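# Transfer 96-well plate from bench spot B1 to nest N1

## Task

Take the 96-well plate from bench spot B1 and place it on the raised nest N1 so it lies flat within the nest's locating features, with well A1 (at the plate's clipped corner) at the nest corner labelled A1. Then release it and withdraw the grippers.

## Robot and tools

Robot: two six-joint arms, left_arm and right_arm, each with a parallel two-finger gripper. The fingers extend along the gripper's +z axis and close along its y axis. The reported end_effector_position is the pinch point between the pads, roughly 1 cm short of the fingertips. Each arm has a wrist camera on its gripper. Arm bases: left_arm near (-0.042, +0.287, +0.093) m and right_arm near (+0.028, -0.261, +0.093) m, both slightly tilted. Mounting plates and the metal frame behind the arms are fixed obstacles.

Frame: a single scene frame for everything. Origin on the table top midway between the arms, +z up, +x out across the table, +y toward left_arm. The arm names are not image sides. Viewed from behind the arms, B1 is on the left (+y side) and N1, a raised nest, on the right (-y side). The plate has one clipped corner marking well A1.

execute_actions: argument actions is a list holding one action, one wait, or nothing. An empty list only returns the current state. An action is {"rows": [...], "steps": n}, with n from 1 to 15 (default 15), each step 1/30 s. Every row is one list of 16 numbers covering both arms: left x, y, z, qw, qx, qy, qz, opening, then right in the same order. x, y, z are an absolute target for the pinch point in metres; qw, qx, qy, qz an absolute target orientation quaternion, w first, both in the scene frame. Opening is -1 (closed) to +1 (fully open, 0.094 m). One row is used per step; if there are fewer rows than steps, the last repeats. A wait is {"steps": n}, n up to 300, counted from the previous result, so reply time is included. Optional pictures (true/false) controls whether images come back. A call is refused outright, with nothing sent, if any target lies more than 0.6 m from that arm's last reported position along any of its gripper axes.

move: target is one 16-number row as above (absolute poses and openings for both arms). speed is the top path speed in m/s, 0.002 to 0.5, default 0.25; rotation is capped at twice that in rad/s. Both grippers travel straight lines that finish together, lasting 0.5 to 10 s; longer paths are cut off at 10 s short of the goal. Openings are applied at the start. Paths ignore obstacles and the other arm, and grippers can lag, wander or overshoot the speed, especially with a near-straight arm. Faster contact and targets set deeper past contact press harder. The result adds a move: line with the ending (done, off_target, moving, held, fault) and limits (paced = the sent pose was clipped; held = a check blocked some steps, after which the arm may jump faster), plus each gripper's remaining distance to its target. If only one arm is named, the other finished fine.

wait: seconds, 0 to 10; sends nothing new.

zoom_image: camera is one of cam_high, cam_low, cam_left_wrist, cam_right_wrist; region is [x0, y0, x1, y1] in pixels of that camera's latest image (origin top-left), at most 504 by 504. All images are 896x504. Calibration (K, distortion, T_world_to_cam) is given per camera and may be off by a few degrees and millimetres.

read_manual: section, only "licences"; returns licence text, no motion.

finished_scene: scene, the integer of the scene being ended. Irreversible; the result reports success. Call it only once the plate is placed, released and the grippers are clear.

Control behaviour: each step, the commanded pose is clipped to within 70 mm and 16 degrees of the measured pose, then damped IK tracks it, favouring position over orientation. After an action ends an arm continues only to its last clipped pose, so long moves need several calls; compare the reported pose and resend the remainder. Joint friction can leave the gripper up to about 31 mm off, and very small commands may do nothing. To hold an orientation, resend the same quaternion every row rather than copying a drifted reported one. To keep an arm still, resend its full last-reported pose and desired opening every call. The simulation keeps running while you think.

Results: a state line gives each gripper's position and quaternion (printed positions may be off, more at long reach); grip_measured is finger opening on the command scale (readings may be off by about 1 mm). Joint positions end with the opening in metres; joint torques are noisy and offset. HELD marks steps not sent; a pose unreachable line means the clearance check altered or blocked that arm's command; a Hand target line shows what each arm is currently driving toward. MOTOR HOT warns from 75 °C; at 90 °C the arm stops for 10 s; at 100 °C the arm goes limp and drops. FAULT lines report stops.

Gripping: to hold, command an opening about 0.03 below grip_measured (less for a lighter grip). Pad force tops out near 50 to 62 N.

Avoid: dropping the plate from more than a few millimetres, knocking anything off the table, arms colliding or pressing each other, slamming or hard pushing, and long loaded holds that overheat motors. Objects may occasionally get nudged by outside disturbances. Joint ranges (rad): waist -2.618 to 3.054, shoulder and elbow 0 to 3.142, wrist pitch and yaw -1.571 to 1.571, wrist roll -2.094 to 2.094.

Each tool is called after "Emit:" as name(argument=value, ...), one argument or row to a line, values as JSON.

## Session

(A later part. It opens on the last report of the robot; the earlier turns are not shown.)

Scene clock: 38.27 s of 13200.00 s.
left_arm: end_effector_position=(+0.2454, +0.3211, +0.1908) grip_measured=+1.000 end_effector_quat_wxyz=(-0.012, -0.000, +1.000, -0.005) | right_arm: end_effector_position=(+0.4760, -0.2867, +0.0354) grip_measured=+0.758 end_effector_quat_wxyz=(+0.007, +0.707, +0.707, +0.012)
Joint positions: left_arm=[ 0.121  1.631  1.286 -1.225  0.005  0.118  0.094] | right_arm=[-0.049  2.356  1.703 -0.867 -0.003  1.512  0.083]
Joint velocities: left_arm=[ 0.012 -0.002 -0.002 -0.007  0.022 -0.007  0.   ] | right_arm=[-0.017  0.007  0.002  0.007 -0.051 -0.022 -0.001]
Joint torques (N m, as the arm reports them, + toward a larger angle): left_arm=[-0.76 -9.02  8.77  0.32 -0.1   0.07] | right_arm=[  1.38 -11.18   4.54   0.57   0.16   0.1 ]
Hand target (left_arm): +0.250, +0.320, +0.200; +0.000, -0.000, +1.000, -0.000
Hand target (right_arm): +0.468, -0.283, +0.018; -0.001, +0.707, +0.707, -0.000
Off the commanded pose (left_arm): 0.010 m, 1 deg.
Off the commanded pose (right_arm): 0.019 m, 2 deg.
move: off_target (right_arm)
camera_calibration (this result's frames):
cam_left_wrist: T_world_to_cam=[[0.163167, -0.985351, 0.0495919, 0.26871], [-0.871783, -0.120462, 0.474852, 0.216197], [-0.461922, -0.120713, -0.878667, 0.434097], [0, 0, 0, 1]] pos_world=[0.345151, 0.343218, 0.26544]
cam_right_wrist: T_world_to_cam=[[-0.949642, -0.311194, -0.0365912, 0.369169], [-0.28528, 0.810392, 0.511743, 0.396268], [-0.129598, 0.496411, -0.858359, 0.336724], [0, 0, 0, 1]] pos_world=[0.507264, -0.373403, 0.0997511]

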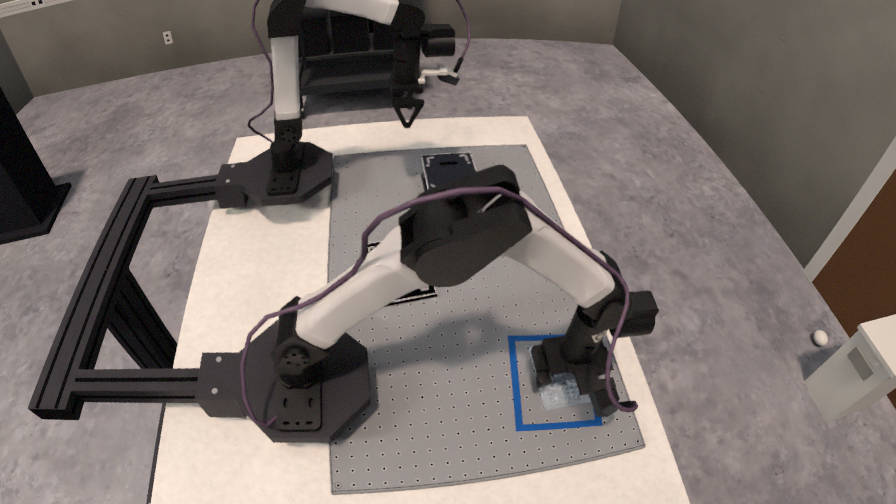

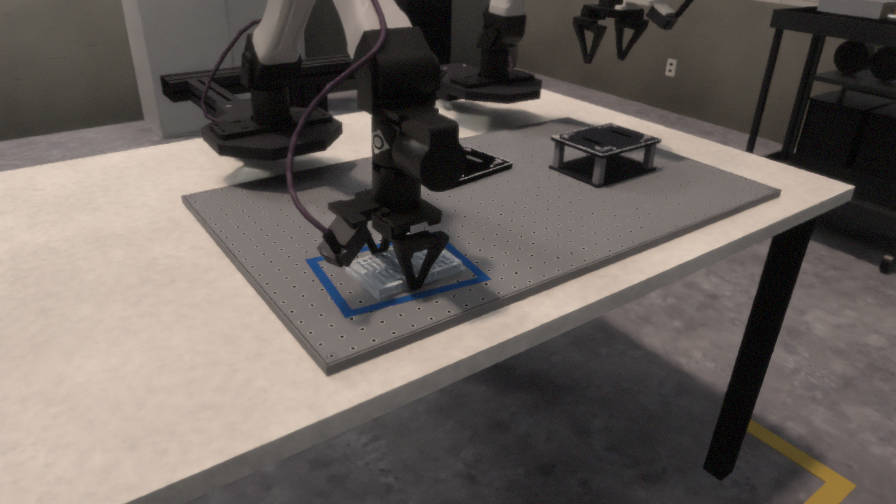

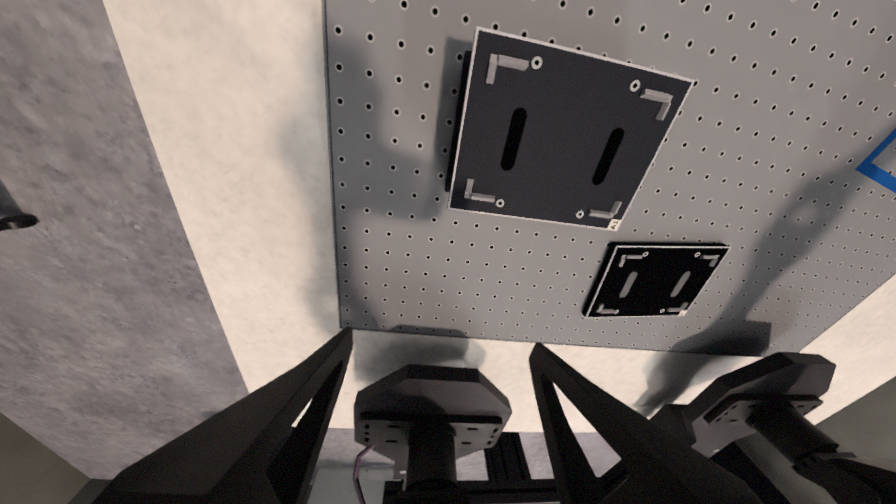

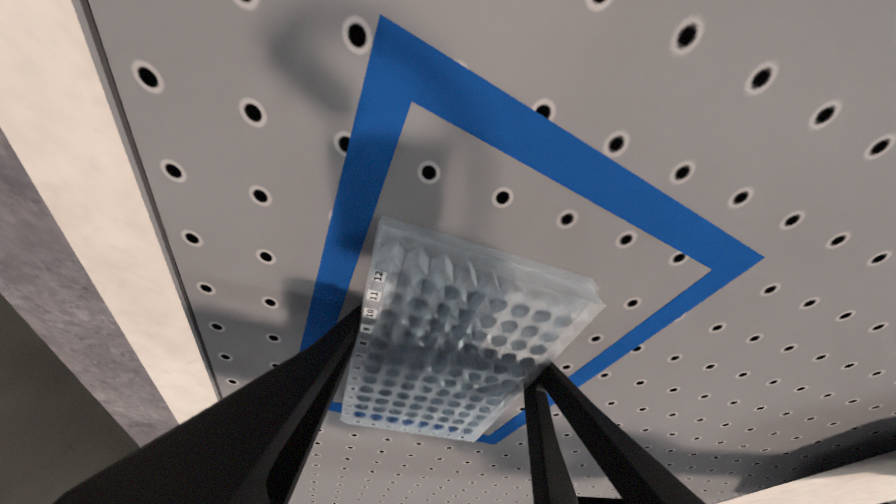

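Emit:
move(
  target=[0.25,0.32,0.2,0,0,1,0,1, 0.47,-0.28,0.10,0,0.707,0.707,0,0.72],
  speed=0.12,
)

Emit:
move(
  target=[0.25,0.32,0.2,0,0,1,0,1, 0.44,-0.14,0.10,0,0,1,0,0.72],
  speed=0.15,
)

Emit:
move(
  target=[0.25,0.32,0.2,0,0,1,0,1, 0.42,0.0,0.10,0,-0.707,0.707,0,0.72],
  speed=0.15,
)

Scene clock: 44.97 s of 13200.00 s.
left_arm: end_effector_position=(+0.2454, +0.3211, +0.1908) grip_measured=+1.000 end_effector_quat_wxyz=(-0.012, -0.000, +1.000, -0.005) | right_arm: end_effector_position=(+0.4674, -0.2827, +0.0936) grip_measured=+0.758 end_effector_quat_wxyz=(-0.004, +0.706, +0.708, +0.002)
Joint positions: left_arm=[ 0.121  1.631  1.286 -1.225  0.005  0.118  0.094] | right_arm=[-0.041  2.266  1.789 -1.071 -0.003  1.519  0.083]
Joint velocities: left_arm=[ 0.002 -0.002 -0.007  0.081  0.037  0.051  0.   ] | right_arm=[-0.012 -0.012 -0.017  0.037  0.066 -0.007  0.   ]
Joint torques (N m, as the arm reports them, + toward a larger angle): left_arm=[-0.77 -9.05  8.78  0.33 -0.1   0.06] | right_arm=[  1.42 -13.49   8.82  -0.04   0.16   0.12]
Hand target (left_arm): +0.250, +0.320, +0.200; +0.000, -0.000, +1.000, -0.000
Hand target (right_arm): +0.468, -0.280, +0.100; -0.000, +0.707, +0.707, +0.001
Off the commanded pose (left_arm): 0.010 m, 1 deg.
Off the commanded pose (right_arm): 0.007 m, 1 deg.
After step 90, 2.57 s passed at rest.
move: done
camera_calibration (this result's frames):
cam_left_wrist: T_world_to_cam=[[0.163167, -0.985351, 0.0495919, 0.26871], [-0.871783, -0.120462, 0.474852, 0.216197], [-0.461922, -0.120713, -0.878667, 0.434097], [0, 0, 0, 1]] pos_world=[0.345151, 0.343218, 0.26544]
cam_right_wrist: T_world_to_cam=[[-0.949786, -0.312729, -0.010393, 0.361525], [-0.272069, 0.808981, 0.521084, 0.353402], [-0.15455, 0.497745, -0.853442, 0.395191], [0, 0, 0, 1]] pos_world=[0.500598, -0.369541, 0.156878]

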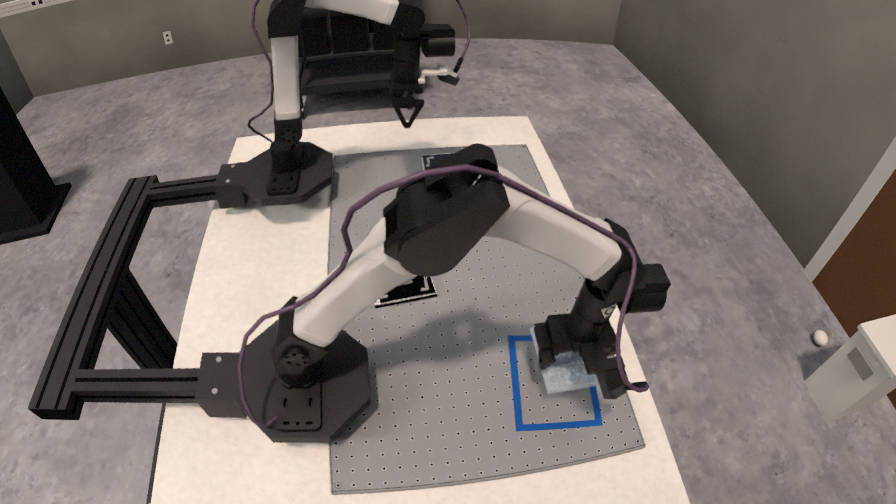

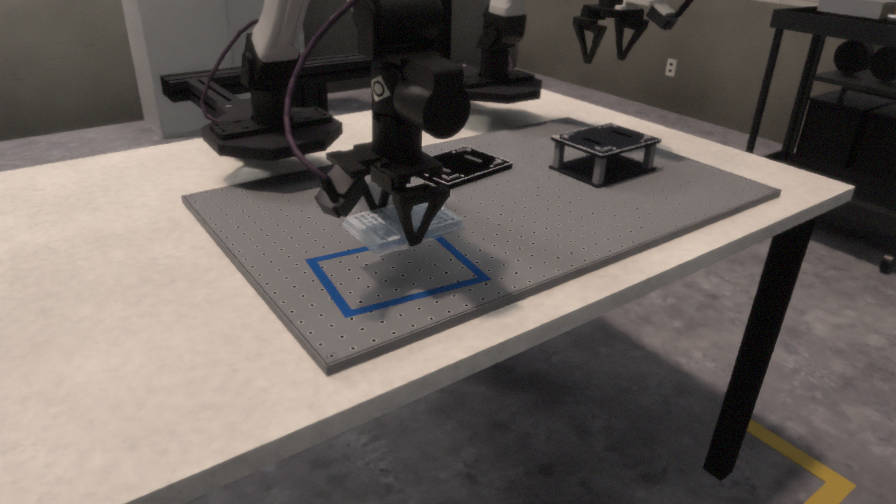

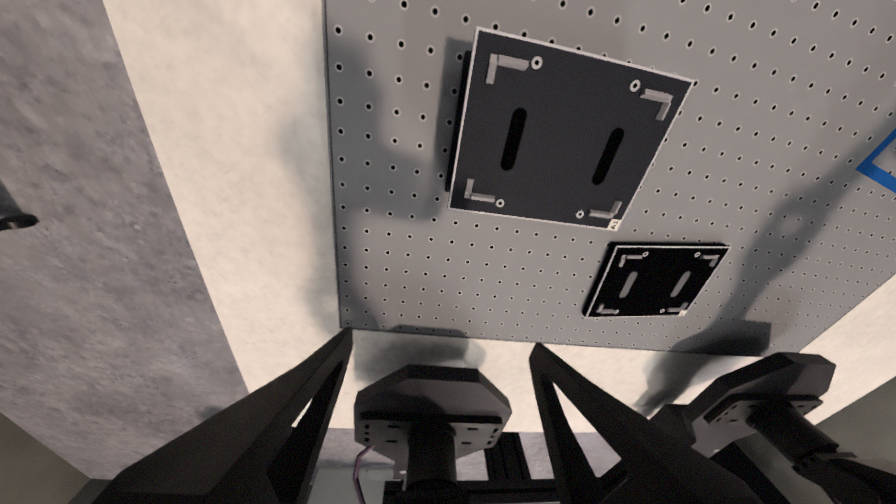

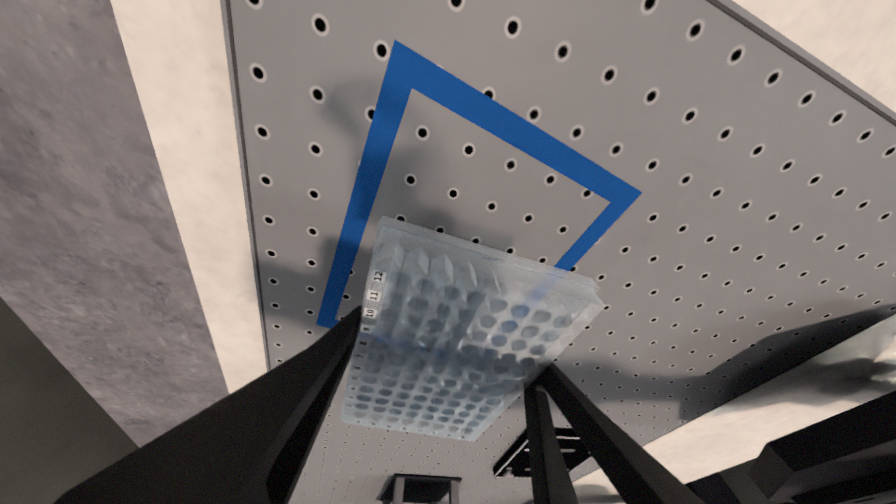

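Scene clock: 50.60 s of 13200.00 s.
left_arm: end_effector_position=(+0.2454, +0.3211, +0.1908) grip_measured=+1.000 end_effector_quat_wxyz=(-0.012, -0.000, +1.000, -0.005) | right_arm: end_effector_position=(+0.4404, -0.1410, +0.0963) grip_measured=+0.758 end_effector_quat_wxyz=(-0.009, +0.012, +1.000, +0.006)
Joint positions: left_arm=[ 0.121  1.631  1.286 -1.225  0.005  0.118  0.094] | right_arm=[ 0.292  2.237  1.745 -1.071 -0.003  0.307  0.083]
Joint velocities: left_arm=[ 0.002 -0.012 -0.012  0.022 -0.125 -0.037  0.   ] | right_arm=[ 0.002 -0.002  0.002 -0.022 -0.051 -0.007 -0.001]
Joint torques (N m, as the arm reports them, + toward a larger angle): left_arm=[-0.75 -9.05  8.76  0.33 -0.11  0.05] | right_arm=[  1.36 -13.53   7.47   0.27   0.02  -0.1 ]
Hand target (left_arm): +0.250, +0.320, +0.200; +0.000, -0.000, +1.000, -0.000
Hand target (right_arm): +0.442, -0.137, +0.100; -0.002, +0.000, +1.000, +0.006
Off the commanded pose (left_arm): 0.010 m, 1 deg.
Off the commanded pose (right_arm): 0.004 m, 2 deg.
move: done
camera_calibration (this result's frames):
cam_left_wrist: T_world_to_cam=[[0.163167, -0.985351, 0.0495919, 0.26871], [-0.871783, -0.120462, 0.474852, 0.216197], [-0.461922, -0.120713, -0.878667, 0.434097], [0, 0, 0, 1]] pos_world=[0.345151, 0.343218, 0.26544]
cam_right_wrist: T_world_to_cam=[[0.287484, -0.957425, -0.0262627, -0.254064], [-0.810865, -0.257888, 0.525349, 0.316479], [-0.509755, -0.129734, -0.850481, 0.390455], [0, 0, 0, 1]] pos_world=[0.528698, -0.110976, 0.159141]

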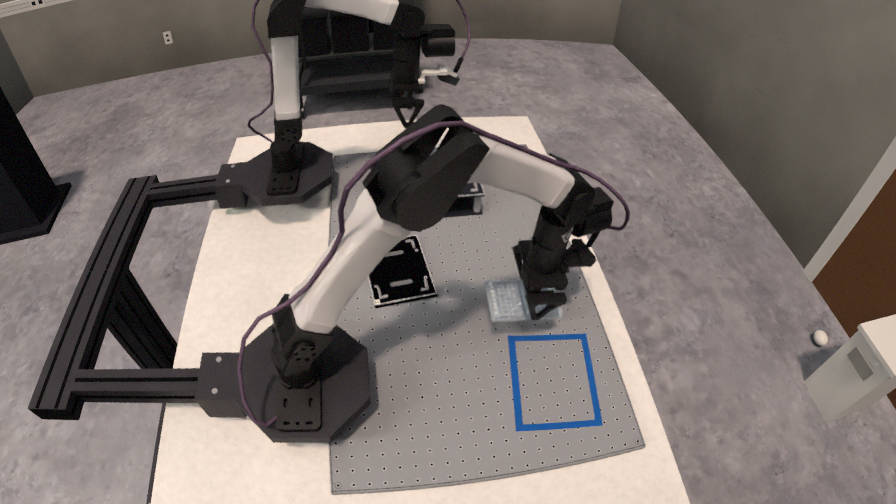

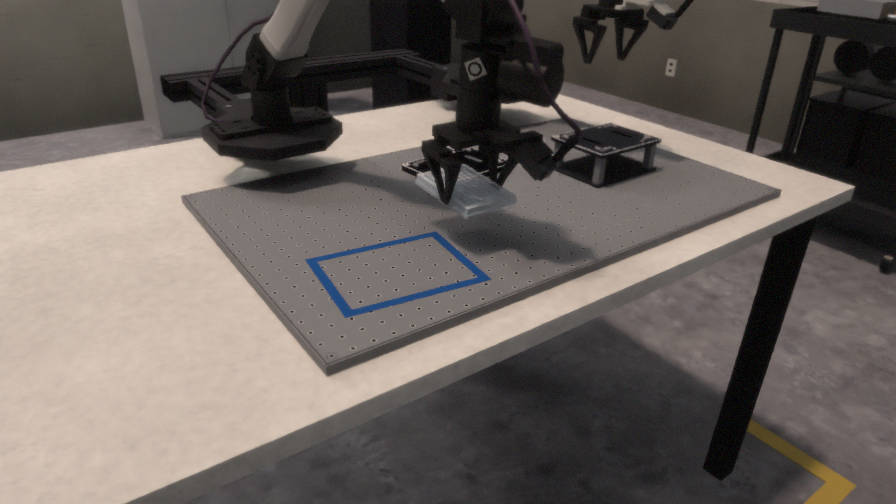

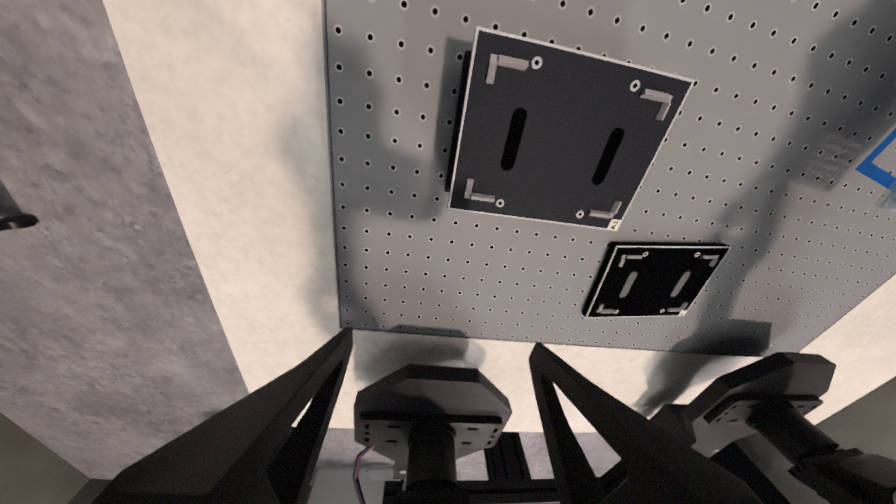

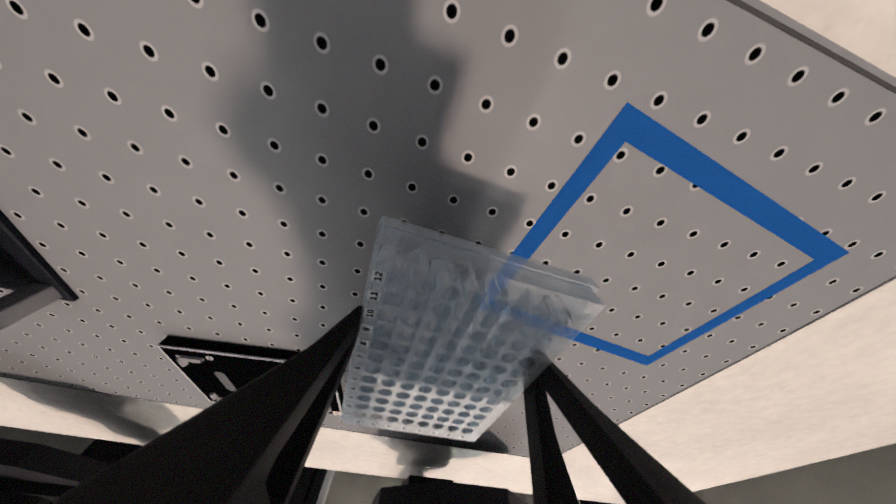

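Scene clock: 56.37 s of 13200.00 s.
left_arm: end_effector_position=(+0.2454, +0.3211, +0.1908) grip_measured=+1.000 end_effector_quat_wxyz=(-0.012, -0.000, +1.000, -0.005) | right_arm: end_effector_position=(+0.4229, -0.0005, +0.1015) grip_measured=+0.759 end_effector_quat_wxyz=(-0.008, +0.698, -0.716, -0.008)
Joint positions: left_arm=[ 0.121  1.631  1.286 -1.225  0.005  0.118  0.094] | right_arm=[ 0.593  2.402  2.046 -1.184  0.    -0.963  0.083]
Joint velocities: left_arm=[ 0.002 -0.027 -0.012 -0.037 -0.022 -0.066  0.   ] | right_arm=[-0.022  0.017  0.007 -0.051  0.022 -0.051 -0.   ]
Joint torques (N m, as the arm reports them, + toward a larger angle): left_arm=[-0.74 -9.02  8.8   0.33 -0.12  0.07] | right_arm=[  1.56 -12.97   9.37  -0.01  -0.02  -0.08]
Hand target (left_arm): +0.250, +0.320, +0.200; +0.000, -0.000, +1.000, -0.000
Hand target (right_arm): +0.421, +0.002, +0.101; -0.002, +0.707, -0.707, -0.006
Off the commanded pose (left_arm): 0.010 m, 1 deg.
Off the commanded pose (right_arm): 0.003 m, 2 deg.
move: done
camera_calibration (this result's frames):
cam_left_wrist: T_world_to_cam=[[0.163167, -0.985351, 0.0495919, 0.26871], [-0.871783, -0.120462, 0.474852, 0.216197], [-0.461922, -0.120713, -0.878667, 0.434097], [0, 0, 0, 1]] pos_world=[0.345151, 0.343218, 0.26544]
cam_right_wrist: T_world_to_cam=[[0.957555, 0.288235, -0.00315775, -0.399433], [0.251907, -0.831442, 0.495225, -0.110917], [0.140116, -0.475001, -0.868759, 0.131049], [0, 0, 0, 1]] pos_world=[0.392058, 0.085158, 0.167518]

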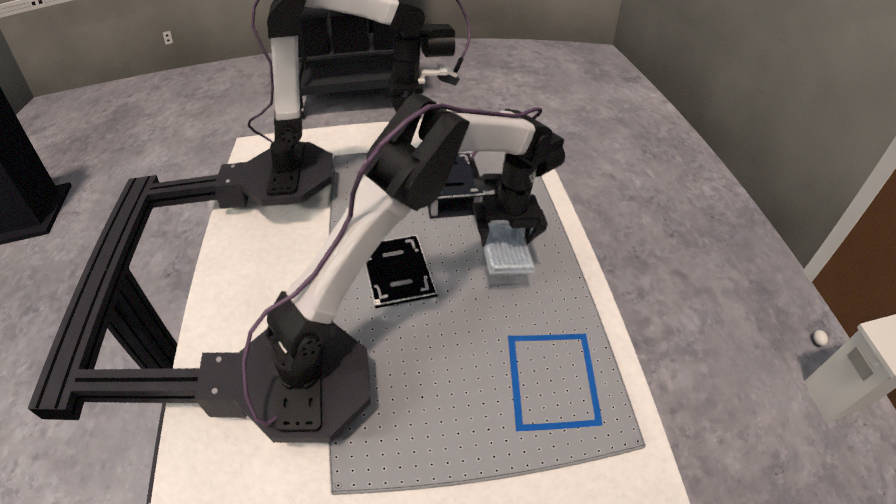

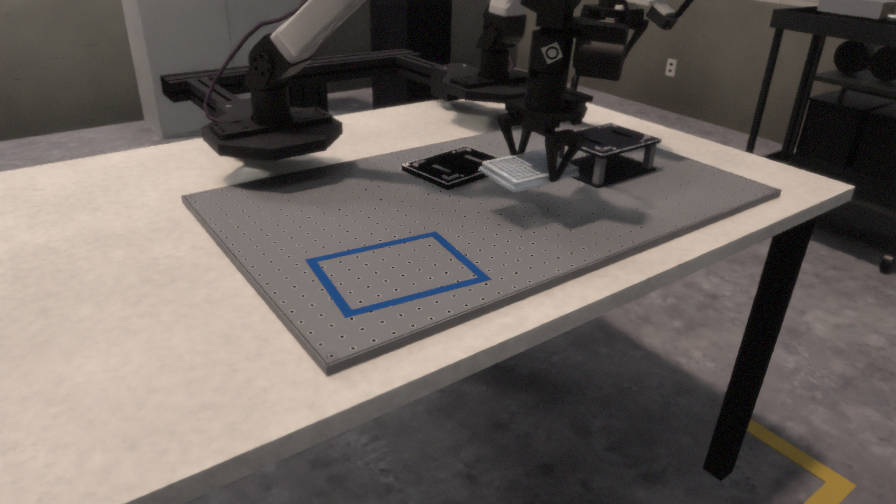

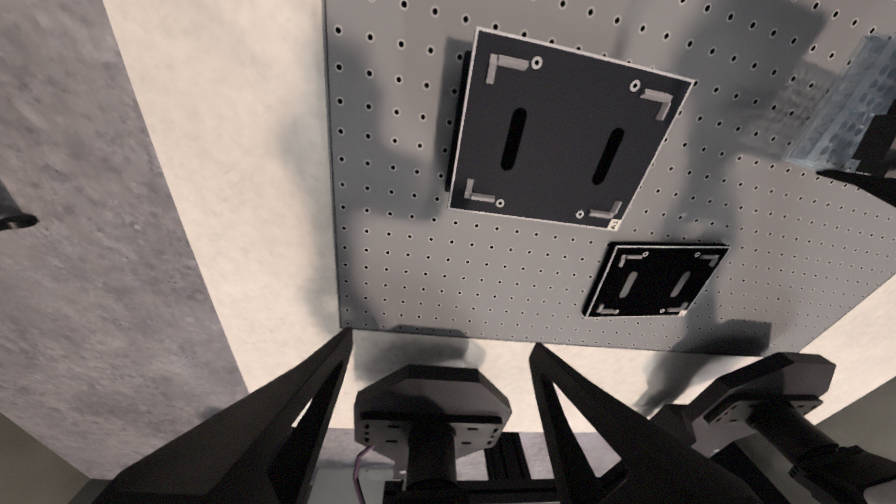

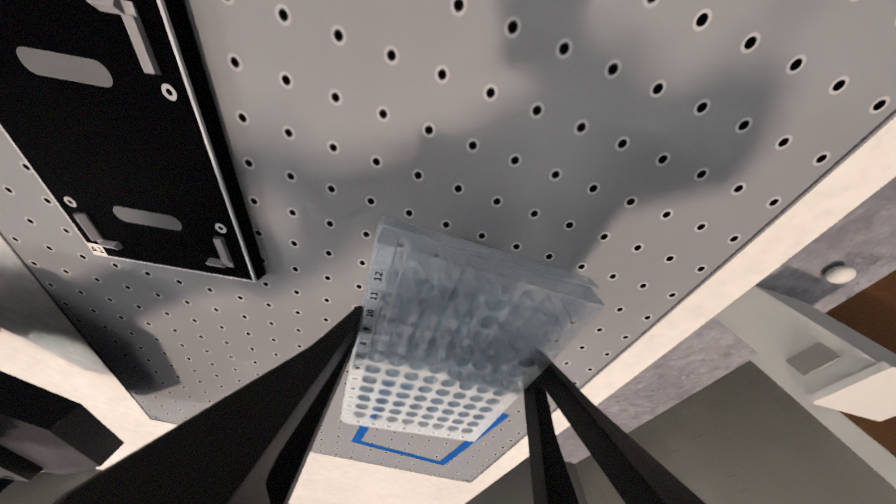

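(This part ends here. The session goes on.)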